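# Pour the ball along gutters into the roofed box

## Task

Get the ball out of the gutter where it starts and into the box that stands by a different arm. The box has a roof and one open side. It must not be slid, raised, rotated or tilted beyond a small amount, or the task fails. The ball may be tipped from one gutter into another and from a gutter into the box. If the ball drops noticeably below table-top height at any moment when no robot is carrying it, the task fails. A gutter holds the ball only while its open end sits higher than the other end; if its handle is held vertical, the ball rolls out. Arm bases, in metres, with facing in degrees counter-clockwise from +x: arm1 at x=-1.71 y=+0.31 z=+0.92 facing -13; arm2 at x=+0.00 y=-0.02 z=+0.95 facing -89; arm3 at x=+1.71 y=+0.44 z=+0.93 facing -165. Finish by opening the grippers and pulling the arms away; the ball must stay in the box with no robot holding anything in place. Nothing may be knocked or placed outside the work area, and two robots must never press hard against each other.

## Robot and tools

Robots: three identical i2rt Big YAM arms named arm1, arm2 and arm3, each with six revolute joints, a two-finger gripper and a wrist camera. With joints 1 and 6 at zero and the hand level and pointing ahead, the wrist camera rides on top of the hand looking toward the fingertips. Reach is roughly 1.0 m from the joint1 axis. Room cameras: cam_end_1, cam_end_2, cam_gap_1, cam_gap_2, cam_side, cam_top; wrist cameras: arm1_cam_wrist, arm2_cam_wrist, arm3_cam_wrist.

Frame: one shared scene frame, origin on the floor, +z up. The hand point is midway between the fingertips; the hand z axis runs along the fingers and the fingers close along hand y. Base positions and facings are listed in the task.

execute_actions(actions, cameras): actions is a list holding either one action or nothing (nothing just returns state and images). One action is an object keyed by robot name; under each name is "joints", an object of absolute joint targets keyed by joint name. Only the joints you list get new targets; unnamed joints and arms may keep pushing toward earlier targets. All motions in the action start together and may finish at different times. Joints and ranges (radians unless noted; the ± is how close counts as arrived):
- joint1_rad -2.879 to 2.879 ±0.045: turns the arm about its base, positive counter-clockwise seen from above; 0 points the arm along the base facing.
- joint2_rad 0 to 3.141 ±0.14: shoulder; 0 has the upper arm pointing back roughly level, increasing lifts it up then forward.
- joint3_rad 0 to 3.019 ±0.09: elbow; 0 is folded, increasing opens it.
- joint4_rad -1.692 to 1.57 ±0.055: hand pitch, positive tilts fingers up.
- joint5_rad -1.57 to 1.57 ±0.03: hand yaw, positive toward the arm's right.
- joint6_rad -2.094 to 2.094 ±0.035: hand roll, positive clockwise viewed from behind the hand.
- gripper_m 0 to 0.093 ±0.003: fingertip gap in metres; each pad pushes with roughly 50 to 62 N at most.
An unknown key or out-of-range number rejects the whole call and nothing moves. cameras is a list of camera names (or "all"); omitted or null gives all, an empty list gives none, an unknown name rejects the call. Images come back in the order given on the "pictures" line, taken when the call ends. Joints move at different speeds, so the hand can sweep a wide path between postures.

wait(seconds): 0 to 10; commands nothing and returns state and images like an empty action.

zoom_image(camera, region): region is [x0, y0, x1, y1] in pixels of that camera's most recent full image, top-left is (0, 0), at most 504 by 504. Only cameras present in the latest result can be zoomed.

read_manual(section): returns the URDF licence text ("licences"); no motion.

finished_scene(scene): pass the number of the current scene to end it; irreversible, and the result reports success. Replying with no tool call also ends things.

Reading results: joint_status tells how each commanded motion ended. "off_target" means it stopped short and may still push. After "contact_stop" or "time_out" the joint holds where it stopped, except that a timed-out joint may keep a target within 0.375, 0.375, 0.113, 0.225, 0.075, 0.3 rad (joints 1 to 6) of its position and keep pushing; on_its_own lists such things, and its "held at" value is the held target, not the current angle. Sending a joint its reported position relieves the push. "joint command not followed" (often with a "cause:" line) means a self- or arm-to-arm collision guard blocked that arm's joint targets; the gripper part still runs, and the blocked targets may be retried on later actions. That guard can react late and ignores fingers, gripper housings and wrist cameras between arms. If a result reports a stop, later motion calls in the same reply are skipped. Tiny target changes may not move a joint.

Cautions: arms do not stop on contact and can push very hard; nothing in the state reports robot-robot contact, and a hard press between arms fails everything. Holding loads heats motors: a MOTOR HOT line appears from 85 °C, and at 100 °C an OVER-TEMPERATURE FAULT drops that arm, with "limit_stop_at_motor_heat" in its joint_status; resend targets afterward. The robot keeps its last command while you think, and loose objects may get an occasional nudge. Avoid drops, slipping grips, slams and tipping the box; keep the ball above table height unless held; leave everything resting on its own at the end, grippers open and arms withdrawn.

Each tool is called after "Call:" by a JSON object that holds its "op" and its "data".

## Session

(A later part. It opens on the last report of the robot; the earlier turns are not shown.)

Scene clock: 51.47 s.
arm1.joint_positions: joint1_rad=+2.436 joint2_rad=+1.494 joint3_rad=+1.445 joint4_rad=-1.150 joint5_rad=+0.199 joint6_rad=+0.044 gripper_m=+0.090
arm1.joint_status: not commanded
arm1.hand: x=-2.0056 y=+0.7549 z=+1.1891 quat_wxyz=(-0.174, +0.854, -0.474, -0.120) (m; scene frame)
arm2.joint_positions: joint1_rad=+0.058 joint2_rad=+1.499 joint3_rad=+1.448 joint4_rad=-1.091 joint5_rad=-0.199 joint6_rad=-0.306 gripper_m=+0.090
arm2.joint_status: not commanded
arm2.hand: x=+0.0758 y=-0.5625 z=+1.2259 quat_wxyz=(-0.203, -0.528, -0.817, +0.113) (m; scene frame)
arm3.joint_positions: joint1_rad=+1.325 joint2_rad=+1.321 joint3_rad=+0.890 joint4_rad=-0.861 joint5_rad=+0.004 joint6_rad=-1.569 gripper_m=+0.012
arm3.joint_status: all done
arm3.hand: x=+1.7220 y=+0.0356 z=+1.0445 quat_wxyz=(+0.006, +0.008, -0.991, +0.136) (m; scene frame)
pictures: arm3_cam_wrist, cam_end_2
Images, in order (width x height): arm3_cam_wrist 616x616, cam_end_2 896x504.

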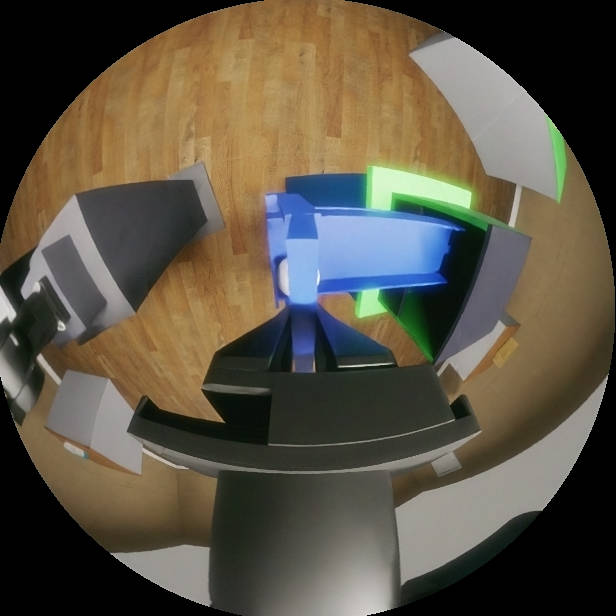

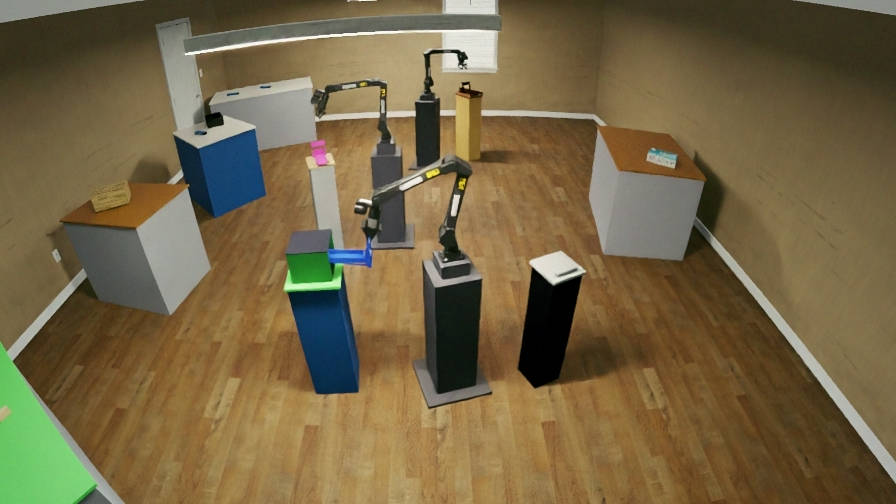

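Inside. Move to step B in two halves.

Call:
{"op": "execute_actions", "data": {"actions": [{"arm3":{"joints":{"joint2_rad":1.40,"joint3_rad":1.08,"joint4_rad":-1.02}}}], "cameras": []}}

Call:
{"op": "execute_actions", "data": {"actions": [{"arm3":{"joints":{"joint2_rad":1.48,"joint3_rad":1.22,"joint4_rad":-1.2}}}], "cameras": []}}

Call:
{"op": "wait", "data": {"seconds": 2}}

Scene clock: 52.50 s.
arm1.joint_positions: joint1_rad=+2.436 joint2_rad=+1.494 joint3_rad=+1.445 joint4_rad=-1.150 joint5_rad=+0.199 joint6_rad=+0.044 gripper_m=+0.090
arm1.joint_status: not commanded
arm1.hand: x=-2.0056 y=+0.7549 z=+1.1891 quat_wxyz=(-0.174, +0.854, -0.474, -0.120) (m; scene frame)
arm2.joint_positions: joint1_rad=+0.058 joint2_rad=+1.499 joint3_rad=+1.448 joint4_rad=-1.091 joint5_rad=-0.199 joint6_rad=-0.306 gripper_m=+0.090
arm2.joint_status: not commanded
arm2.hand: x=+0.0758 y=-0.5625 z=+1.2259 quat_wxyz=(-0.203, -0.528, -0.817, +0.113) (m; scene frame)
arm3.joint_positions: joint1_rad=+1.325 joint2_rad=+1.414 joint3_rad=+1.027 joint4_rad=-1.011 joint5_rad=+0.004 joint6_rad=-1.569 gripper_m=+0.012
arm3.joint_status: all done
arm3.hand: x=+1.7224 y=+0.0183 z=+1.0553 quat_wxyz=(+0.006, +0.008, -0.996, +0.084) (m; scene frame)
pictures: none
No camera images: the call's "cameras" was empty. Leave "cameras" out to get every camera's image.

Scene clock: 53.43 s.
arm1.joint_positions: joint1_rad=+2.436 joint2_rad=+1.494 joint3_rad=+1.445 joint4_rad=-1.150 joint5_rad=+0.199 joint6_rad=+0.044 gripper_m=+0.090
arm1.joint_status: not commanded
arm1.hand: x=-2.0056 y=+0.7549 z=+1.1891 quat_wxyz=(-0.174, +0.854, -0.474, -0.120) (m; scene frame)
arm2.joint_positions: joint1_rad=+0.058 joint2_rad=+1.499 joint3_rad=+1.448 joint4_rad=-1.091 joint5_rad=-0.199 joint6_rad=-0.306 gripper_m=+0.090
arm2.joint_status: not commanded
arm2.hand: x=+0.0758 y=-0.5625 z=+1.2259 quat_wxyz=(-0.203, -0.528, -0.817, +0.113) (m; scene frame)
arm3.joint_positions: joint1_rad=+1.325 joint2_rad=+1.493 joint3_rad=+1.167 joint4_rad=-1.192 joint5_rad=+0.004 joint6_rad=-1.569 gripper_m=+0.012
arm3.joint_status: all done
arm3.hand: x=+1.7227 y=+0.0089 z=+1.0720 quat_wxyz=(+0.007, +0.008, -1.000, +0.024) (m; scene frame)
pictures: none
No camera images: the call's "cameras" was empty. Leave "cameras" out to get every camera's image.

Scene clock: 55.43 s.
arm1.joint_positions: joint1_rad=+2.436 joint2_rad=+1.494 joint3_rad=+1.445 joint4_rad=-1.150 joint5_rad=+0.199 joint6_rad=+0.044 gripper_m=+0.090
arm1.joint_status: not commanded
arm1.hand: x=-2.0056 y=+0.7549 z=+1.1891 quat_wxyz=(-0.174, +0.854, -0.474, -0.120) (m; scene frame)
arm2.joint_positions: joint1_rad=+0.058 joint2_rad=+1.499 joint3_rad=+1.448 joint4_rad=-1.091 joint5_rad=-0.199 joint6_rad=-0.306 gripper_m=+0.090
arm2.joint_status: not commanded
arm2.hand: x=+0.0758 y=-0.5625 z=+1.2259 quat_wxyz=(-0.203, -0.528, -0.817, +0.113) (m; scene frame)
arm3.joint_positions: joint1_rad=+1.325 joint2_rad=+1.493 joint3_rad=+1.167 joint4_rad=-1.192 joint5_rad=+0.004 joint6_rad=-1.569 gripper_m=+0.012
arm3.joint_status: all done
arm3.hand: x=+1.7227 y=+0.0089 z=+1.0720 quat_wxyz=(+0.007, +0.008, -1.000, +0.024) (m; scene frame)
wait: 2.00 s; at rest by 0.27 s
pictures: arm1_cam_wrist, arm2_cam_wrist, arm3_cam_wrist, cam_end_1, cam_end_2, cam_gap_1, cam_gap_2, cam_side, cam_top
Images, in order (width x height): arm1_cam_wrist 616x616, arm2_cam_wrist 616x616, arm3_cam_wrist 616x616, cam_end_1 896x504, cam_end_2 896x504, cam_gap_1 896x504, cam_gap_2 896x504, cam_side 896x504, cam_top 896x504.

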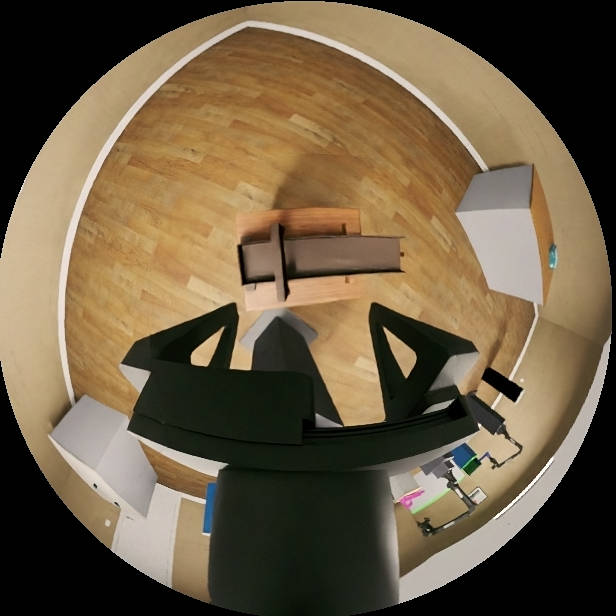

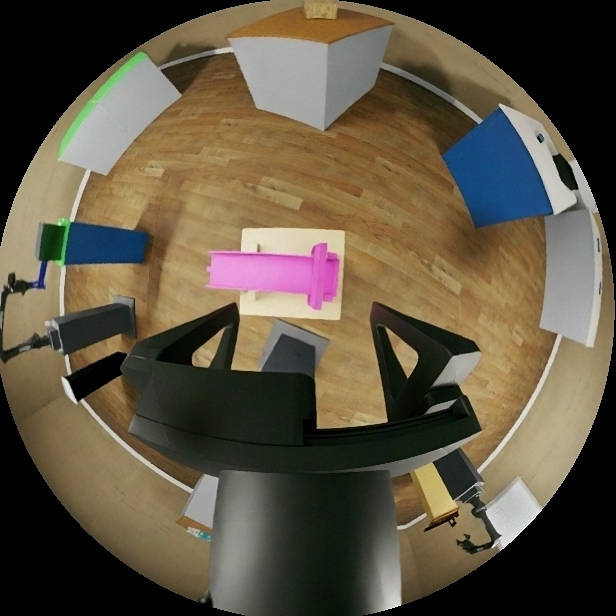

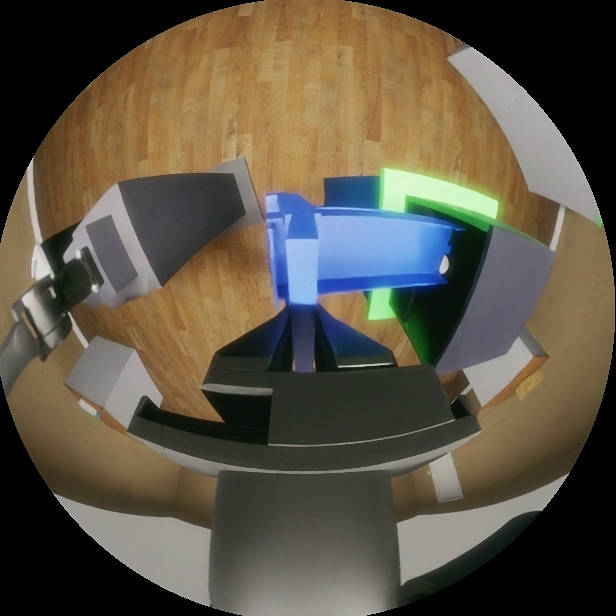

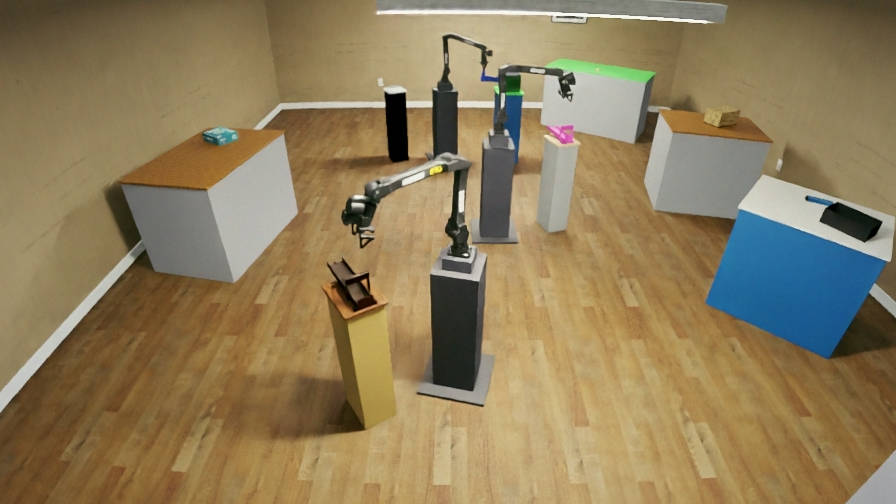

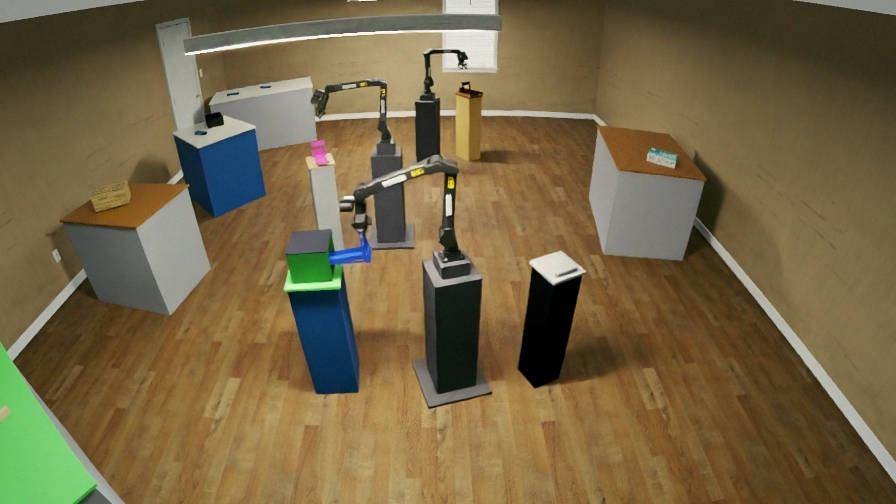

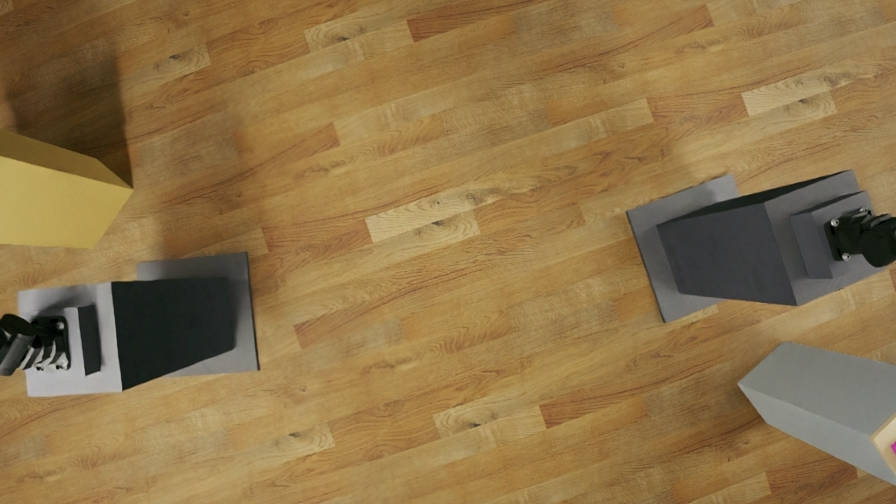

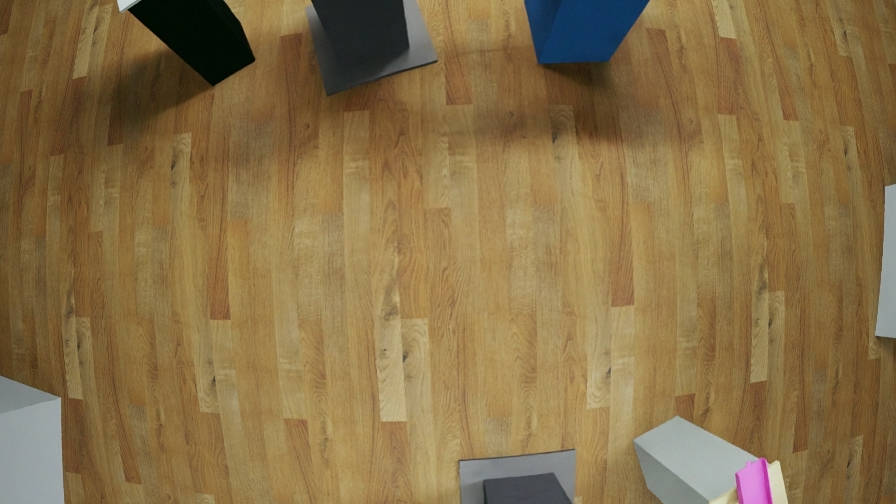

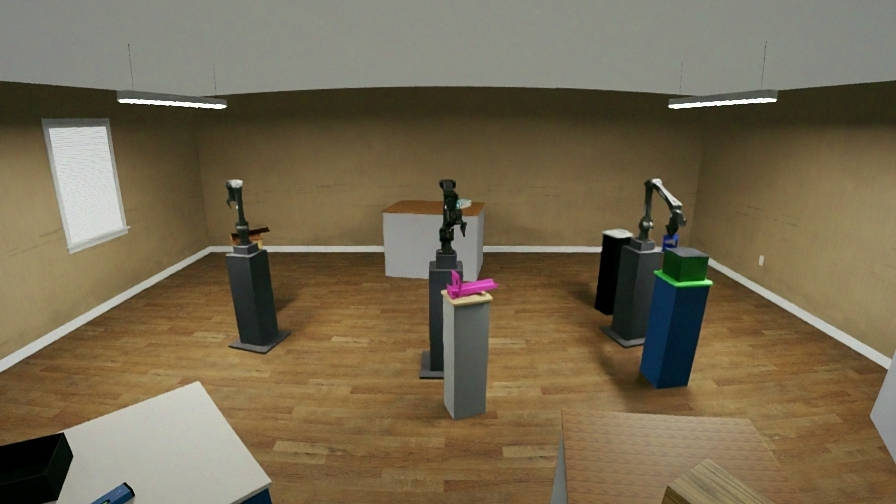

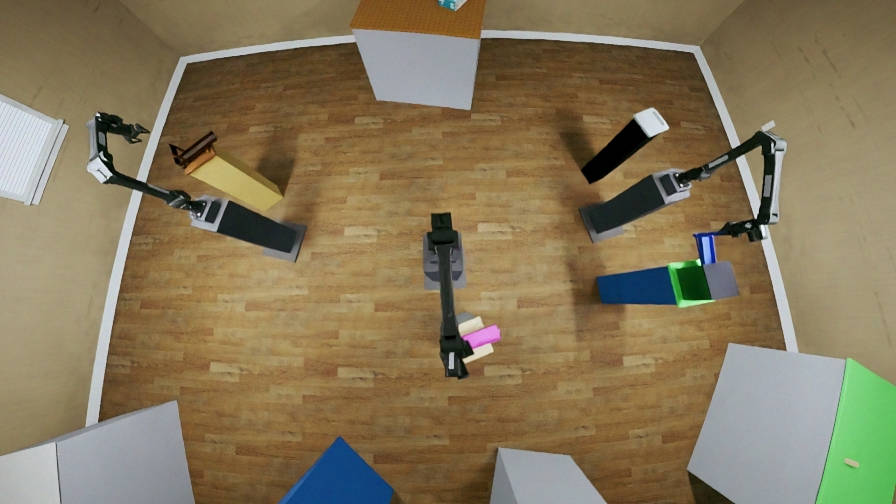

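Ball in. Retract carefully and return the gutter.

Call:
{"op": "execute_actions", "data": {"actions": [{"arm3":{"joints":{"joint2_rad":1.36,"joint3_rad":1.12}}}], "cameras": []}}

Call:
{"op": "execute_actions", "data": {"actions": [{"arm3":{"joints":{"joint2_rad":1.24,"joint3_rad":1.0}}}], "cameras": []}}

Call:
{"op": "execute_actions", "data": {"actions": [{"arm3":{"joints":{"joint2_rad":1.08,"joint3_rad":0.86}}}], "cameras": ["arm3_cam_wrist"]}}

Call:
{"op": "execute_actions", "data": {"actions": [{"arm3":{"joints":{"joint1_rad":0.3}}}], "cameras": []}}

Call:
{"op": "execute_actions", "data": {"actions": [{"arm3":{"joints":{"joint1_rad":-1.635,"joint2_rad":1.7,"joint3_rad":1.52,"joint4_rad":-1.35,"joint5_rad":0.2,"joint6_rad":-0.14}}}], "cameras": []}}

Call:
{"op": "execute_actions", "data": {"actions": [{"arm3":{"joints":{"joint2_rad":1.885,"joint3_rad":1.452,"joint4_rad":-1.13}}}], "cameras": []}}

Call:
{"op": "execute_actions", "data": {"actions": [{"arm3":{"joints":{"gripper_m":0.09}}}], "cameras": []}}

Call:
{"op": "execute_actions", "data": {"actions": [{"arm3":{"joints":{"joint2_rad":1.5}}}], "cameras": ["cam_end_2","arm3_cam_wrist"]}}

Scene clock: 56.67 s.
arm1.joint_positions: joint1_rad=+2.436 joint2_rad=+1.494 joint3_rad=+1.445 joint4_rad=-1.150 joint5_rad=+0.199 joint6_rad=+0.044 gripper_m=+0.090
arm1.joint_status: not commanded
arm1.hand: x=-2.0056 y=+0.7549 z=+1.1891 quat_wxyz=(-0.174, +0.854, -0.474, -0.120) (m; scene frame)
arm2.joint_positions: joint1_rad=+0.058 joint2_rad=+1.499 joint3_rad=+1.448 joint4_rad=-1.091 joint5_rad=-0.199 joint6_rad=-0.306 gripper_m=+0.090
arm2.joint_status: not commanded
arm2.hand: x=+0.0758 y=-0.5625 z=+1.2259 quat_wxyz=(-0.203, -0.528, -0.817, +0.113) (m; scene frame)
arm3.joint_positions: joint1_rad=+1.325 joint2_rad=+1.364 joint3_rad=+1.105 joint4_rad=-1.196 joint5_rad=+0.004 joint6_rad=-1.569 gripper_m=+0.012
arm3.joint_status: all done
arm3.hand: x=+1.7226 y=+0.0356 z=+1.0996 quat_wxyz=(+0.007, +0.008, -0.998, +0.055) (m; scene frame)
pictures: none
No camera images: the call's "cameras" was empty. Leave "cameras" out to get every camera's image.

Scene clock: 57.57 s.
arm1.joint_positions: joint1_rad=+2.436 joint2_rad=+1.494 joint3_rad=+1.445 joint4_rad=-1.150 joint5_rad=+0.199 joint6_rad=+0.044 gripper_m=+0.090
arm1.joint_status: not commanded
arm1.hand: x=-2.0056 y=+0.7549 z=+1.1891 quat_wxyz=(-0.174, +0.854, -0.474, -0.120) (m; scene frame)
arm2.joint_positions: joint1_rad=+0.058 joint2_rad=+1.499 joint3_rad=+1.448 joint4_rad=-1.091 joint5_rad=-0.199 joint6_rad=-0.306 gripper_m=+0.090
arm2.joint_status: not commanded
arm2.hand: x=+0.0758 y=-0.5625 z=+1.2259 quat_wxyz=(-0.203, -0.528, -0.817, +0.113) (m; scene frame)
arm3.joint_positions: joint1_rad=+1.325 joint2_rad=+1.249 joint3_rad=+0.981 joint4_rad=-1.198 joint5_rad=+0.004 joint6_rad=-1.569 gripper_m=+0.012
arm3.joint_status: all done
arm3.hand: x=+1.7217 y=+0.0833 z=+1.0923 quat_wxyz=(+0.007, +0.008, -0.999, +0.050) (m; scene frame)
pictures: none
No camera images: the call's "cameras" was empty. Leave "cameras" out to get every camera's image.

Scene clock: 58.43 s.
arm1.joint_positions: joint1_rad=+2.436 joint2_rad=+1.494 joint3_rad=+1.445 joint4_rad=-1.150 joint5_rad=+0.199 joint6_rad=+0.044 gripper_m=+0.090
arm1.joint_status: not commanded
arm1.hand: x=-2.0056 y=+0.7549 z=+1.1891 quat_wxyz=(-0.174, +0.854, -0.474, -0.120) (m; scene frame)
arm2.joint_positions: joint1_rad=+0.058 joint2_rad=+1.499 joint3_rad=+1.448 joint4_rad=-1.091 joint5_rad=-0.199 joint6_rad=-0.306 gripper_m=+0.090
arm2.joint_status: not commanded
arm2.hand: x=+0.0758 y=-0.5625 z=+1.2259 quat_wxyz=(-0.203, -0.528, -0.817, +0.113) (m; scene frame)
arm3.joint_positions: joint1_rad=+1.325 joint2_rad=+1.083 joint3_rad=+0.842 joint4_rad=-1.199 joint5_rad=+0.004 joint6_rad=-1.569 gripper_m=+0.012
arm3.joint_status: all done
arm3.hand: x=+1.7207 y=+0.1365 z=+1.0889 quat_wxyz=(+0.006, +0.008, -0.998, +0.063) (m; scene frame)
pictures: arm3_cam_wrist
Images, in order (width x height): arm3_cam_wrist 616x616.

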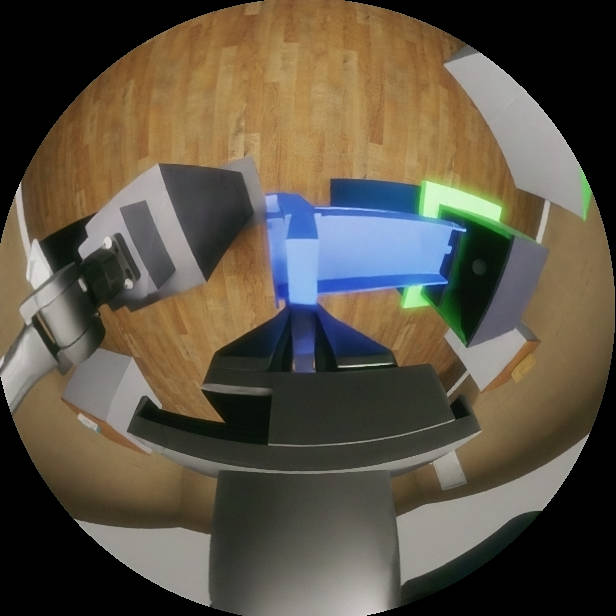

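Scene clock: 59.93 s.
arm1.joint_positions: joint1_rad=+2.436 joint2_rad=+1.494 joint3_rad=+1.445 joint4_rad=-1.150 joint5_rad=+0.199 joint6_rad=+0.044 gripper_m=+0.090
arm1.joint_status: not commanded
arm1.hand: x=-2.0056 y=+0.7549 z=+1.1891 quat_wxyz=(-0.174, +0.854, -0.474, -0.120) (m; scene frame)
arm2.joint_positions: joint1_rad=+0.058 joint2_rad=+1.499 joint3_rad=+1.448 joint4_rad=-1.091 joint5_rad=-0.199 joint6_rad=-0.306 gripper_m=+0.090
arm2.joint_status: not commanded
arm2.hand: x=+0.0758 y=-0.5625 z=+1.2259 quat_wxyz=(-0.203, -0.528, -0.817, +0.113) (m; scene frame)
arm3.joint_positions: joint1_rad=+0.303 joint2_rad=+1.083 joint3_rad=+0.842 joint4_rad=-1.199 joint5_rad=+0.001 joint6_rad=-1.569 gripper_m=+0.012
arm3.joint_status: all done
arm3.hand: x=+1.4568 y=+0.2795 z=+1.0924 quat_wxyz=(+0.038, -0.481, -0.874, +0.057) (m; scene frame)
pictures: none
No camera images: the call's "cameras" was empty. Leave "cameras" out to get every camera's image.

Scene clock: 62.00 s.
arm1.joint_positions: joint1_rad=+2.436 joint2_rad=+1.494 joint3_rad=+1.445 joint4_rad=-1.150 joint5_rad=+0.199 joint6_rad=+0.044 gripper_m=+0.090
arm1.joint_status: not commanded
arm1.hand: x=-2.0056 y=+0.7549 z=+1.1891 quat_wxyz=(-0.174, +0.854, -0.474, -0.120) (m; scene frame)
arm2.joint_positions: joint1_rad=+0.058 joint2_rad=+1.499 joint3_rad=+1.448 joint4_rad=-1.091 joint5_rad=-0.199 joint6_rad=-0.306 gripper_m=+0.090
arm2.joint_status: not commanded
arm2.hand: x=+0.0758 y=-0.5625 z=+1.2259 quat_wxyz=(-0.203, -0.528, -0.817, +0.113) (m; scene frame)
arm3.joint_positions: joint1_rad=-1.643 joint2_rad=+1.731 joint3_rad=+1.479 joint4_rad=-1.341 joint5_rad=+0.199 joint6_rad=-0.151 gripper_m=+0.012
arm3.joint_status: all done
arm3.hand: x=+1.6530 y=+0.9549 z=+1.0881 quat_wxyz=(+0.063, -0.814, +0.574, -0.071) (m; scene frame)
pictures: none
No camera images: the call's "cameras" was empty. Leave "cameras" out to get every camera's image.

Scene clock: 63.07 s.
arm1.joint_positions: joint1_rad=+2.436 joint2_rad=+1.494 joint3_rad=+1.445 joint4_rad=-1.150 joint5_rad=+0.199 joint6_rad=+0.044 gripper_m=+0.090
arm1.joint_status: not commanded
arm1.hand: x=-2.0056 y=+0.7549 z=+1.1891 quat_wxyz=(-0.174, +0.854, -0.474, -0.120) (m; scene frame)
arm2.joint_positions: joint1_rad=+0.058 joint2_rad=+1.499 joint3_rad=+1.448 joint4_rad=-1.091 joint5_rad=-0.199 joint6_rad=-0.306 gripper_m=+0.090
arm2.joint_status: not commanded
arm2.hand: x=+0.0758 y=-0.5625 z=+1.2259 quat_wxyz=(-0.203, -0.528, -0.817, +0.113) (m; scene frame)
arm3.joint_positions: joint1_rad=-1.634 joint2_rad=+1.900 joint3_rad=+1.440 joint4_rad=-1.144 joint5_rad=+0.202 joint6_rad=-0.142 gripper_m=+0.012
arm3.joint_status: all done
arm3.hand: x=+1.6419 y=+0.9833 z=+0.9875 quat_wxyz=(+0.061, -0.814, +0.572, -0.076) (m; scene frame)
pictures: none
No camera images: the call's "cameras" was empty. Leave "cameras" out to get every camera's image.

Scene clock: 63.77 s.
arm1.joint_positions: joint1_rad=+2.436 joint2_rad=+1.494 joint3_rad=+1.445 joint4_rad=-1.150 joint5_rad=+0.199 joint6_rad=+0.044 gripper_m=+0.090
arm1.joint_status: not commanded
arm1.hand: x=-2.0056 y=+0.7549 z=+1.1891 quat_wxyz=(-0.174, +0.854, -0.474, -0.120) (m; scene frame)
arm2.joint_positions: joint1_rad=+0.058 joint2_rad=+1.499 joint3_rad=+1.448 joint4_rad=-1.091 joint5_rad=-0.199 joint6_rad=-0.306 gripper_m=+0.090
arm2.joint_status: not commanded
arm2.hand: x=+0.0758 y=-0.5625 z=+1.2259 quat_wxyz=(-0.203, -0.528, -0.817, +0.113) (m; scene frame)
arm3.joint_positions: joint1_rad=-1.634 joint2_rad=+1.900 joint3_rad=+1.440 joint4_rad=-1.144 joint5_rad=+0.201 joint6_rad=-0.142 gripper_m=+0.090
arm3.joint_status: all done
arm3.hand: x=+1.6416 y=+0.9832 z=+0.9874 quat_wxyz=(+0.061, -0.814, +0.573, -0.075) (m; scene frame)
pictures: none
No camera images: the call's "cameras" was empty. Leave "cameras" out to get every camera's image.

Scene clock: 65.17 s.
arm1.joint_positions: joint1_rad=+2.436 joint2_rad=+1.494 joint3_rad=+1.445 joint4_rad=-1.150 joint5_rad=+0.199 joint6_rad=+0.044 gripper_m=+0.090
arm1.joint_status: not commanded
arm1.hand: x=-2.0056 y=+0.7549 z=+1.1891 quat_wxyz=(-0.174, +0.854, -0.474, -0.120) (m; scene frame)
arm2.joint_positions: joint1_rad=+0.058 joint2_rad=+1.499 joint3_rad=+1.448 joint4_rad=-1.091 joint5_rad=-0.199 joint6_rad=-0.306 gripper_m=+0.090
arm2.joint_status: not commanded
arm2.hand: x=+0.0758 y=-0.5625 z=+1.2259 quat_wxyz=(-0.203, -0.528, -0.817, +0.113) (m; scene frame)
arm3.joint_positions: joint1_rad=-1.634 joint2_rad=+1.503 joint3_rad=+1.435 joint4_rad=-1.143 joint5_rad=+0.201 joint6_rad=-0.142 gripper_m=+0.090
arm3.joint_status: all done
arm3.hand: x=+1.6462 y=+0.9698 z=+1.1925 quat_wxyz=(+0.193, -0.789, +0.580, +0.067) (m; scene frame)
pictures: arm3_cam_wrist, cam_end_2
Images, in order (width x height): arm3_cam_wrist 616x616, cam_end_2 896x504.

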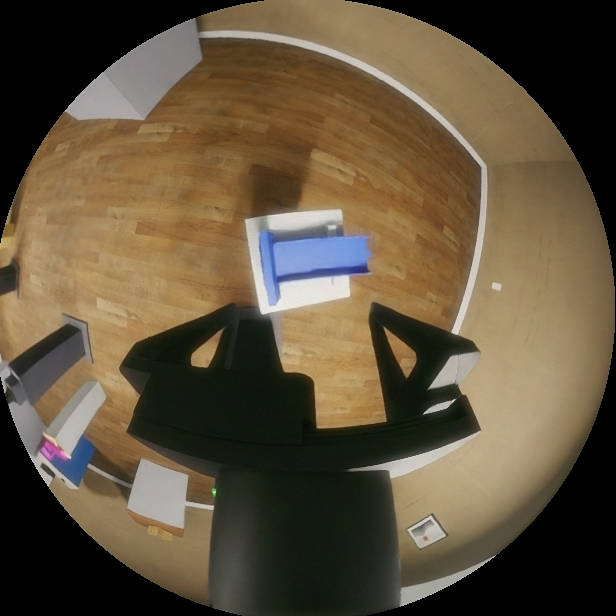

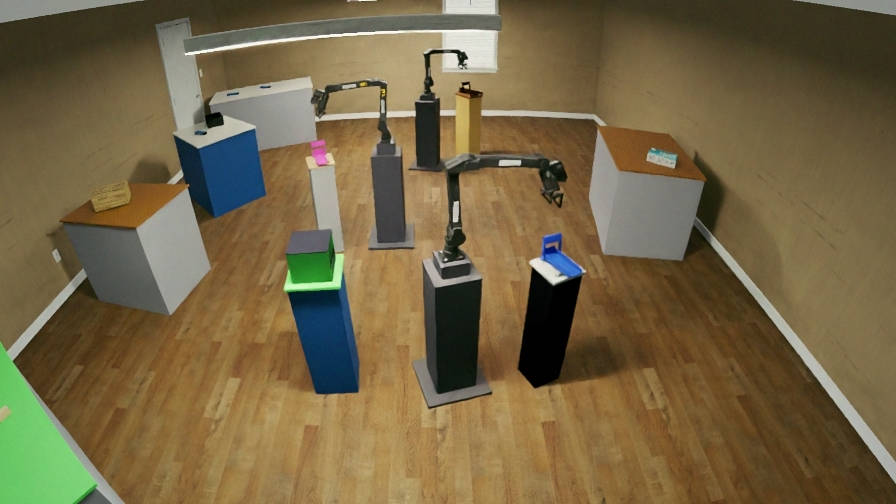

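Call:
{"op": "finished_scene", "data": {"scene": 1}}

The scene is finished: the task was done.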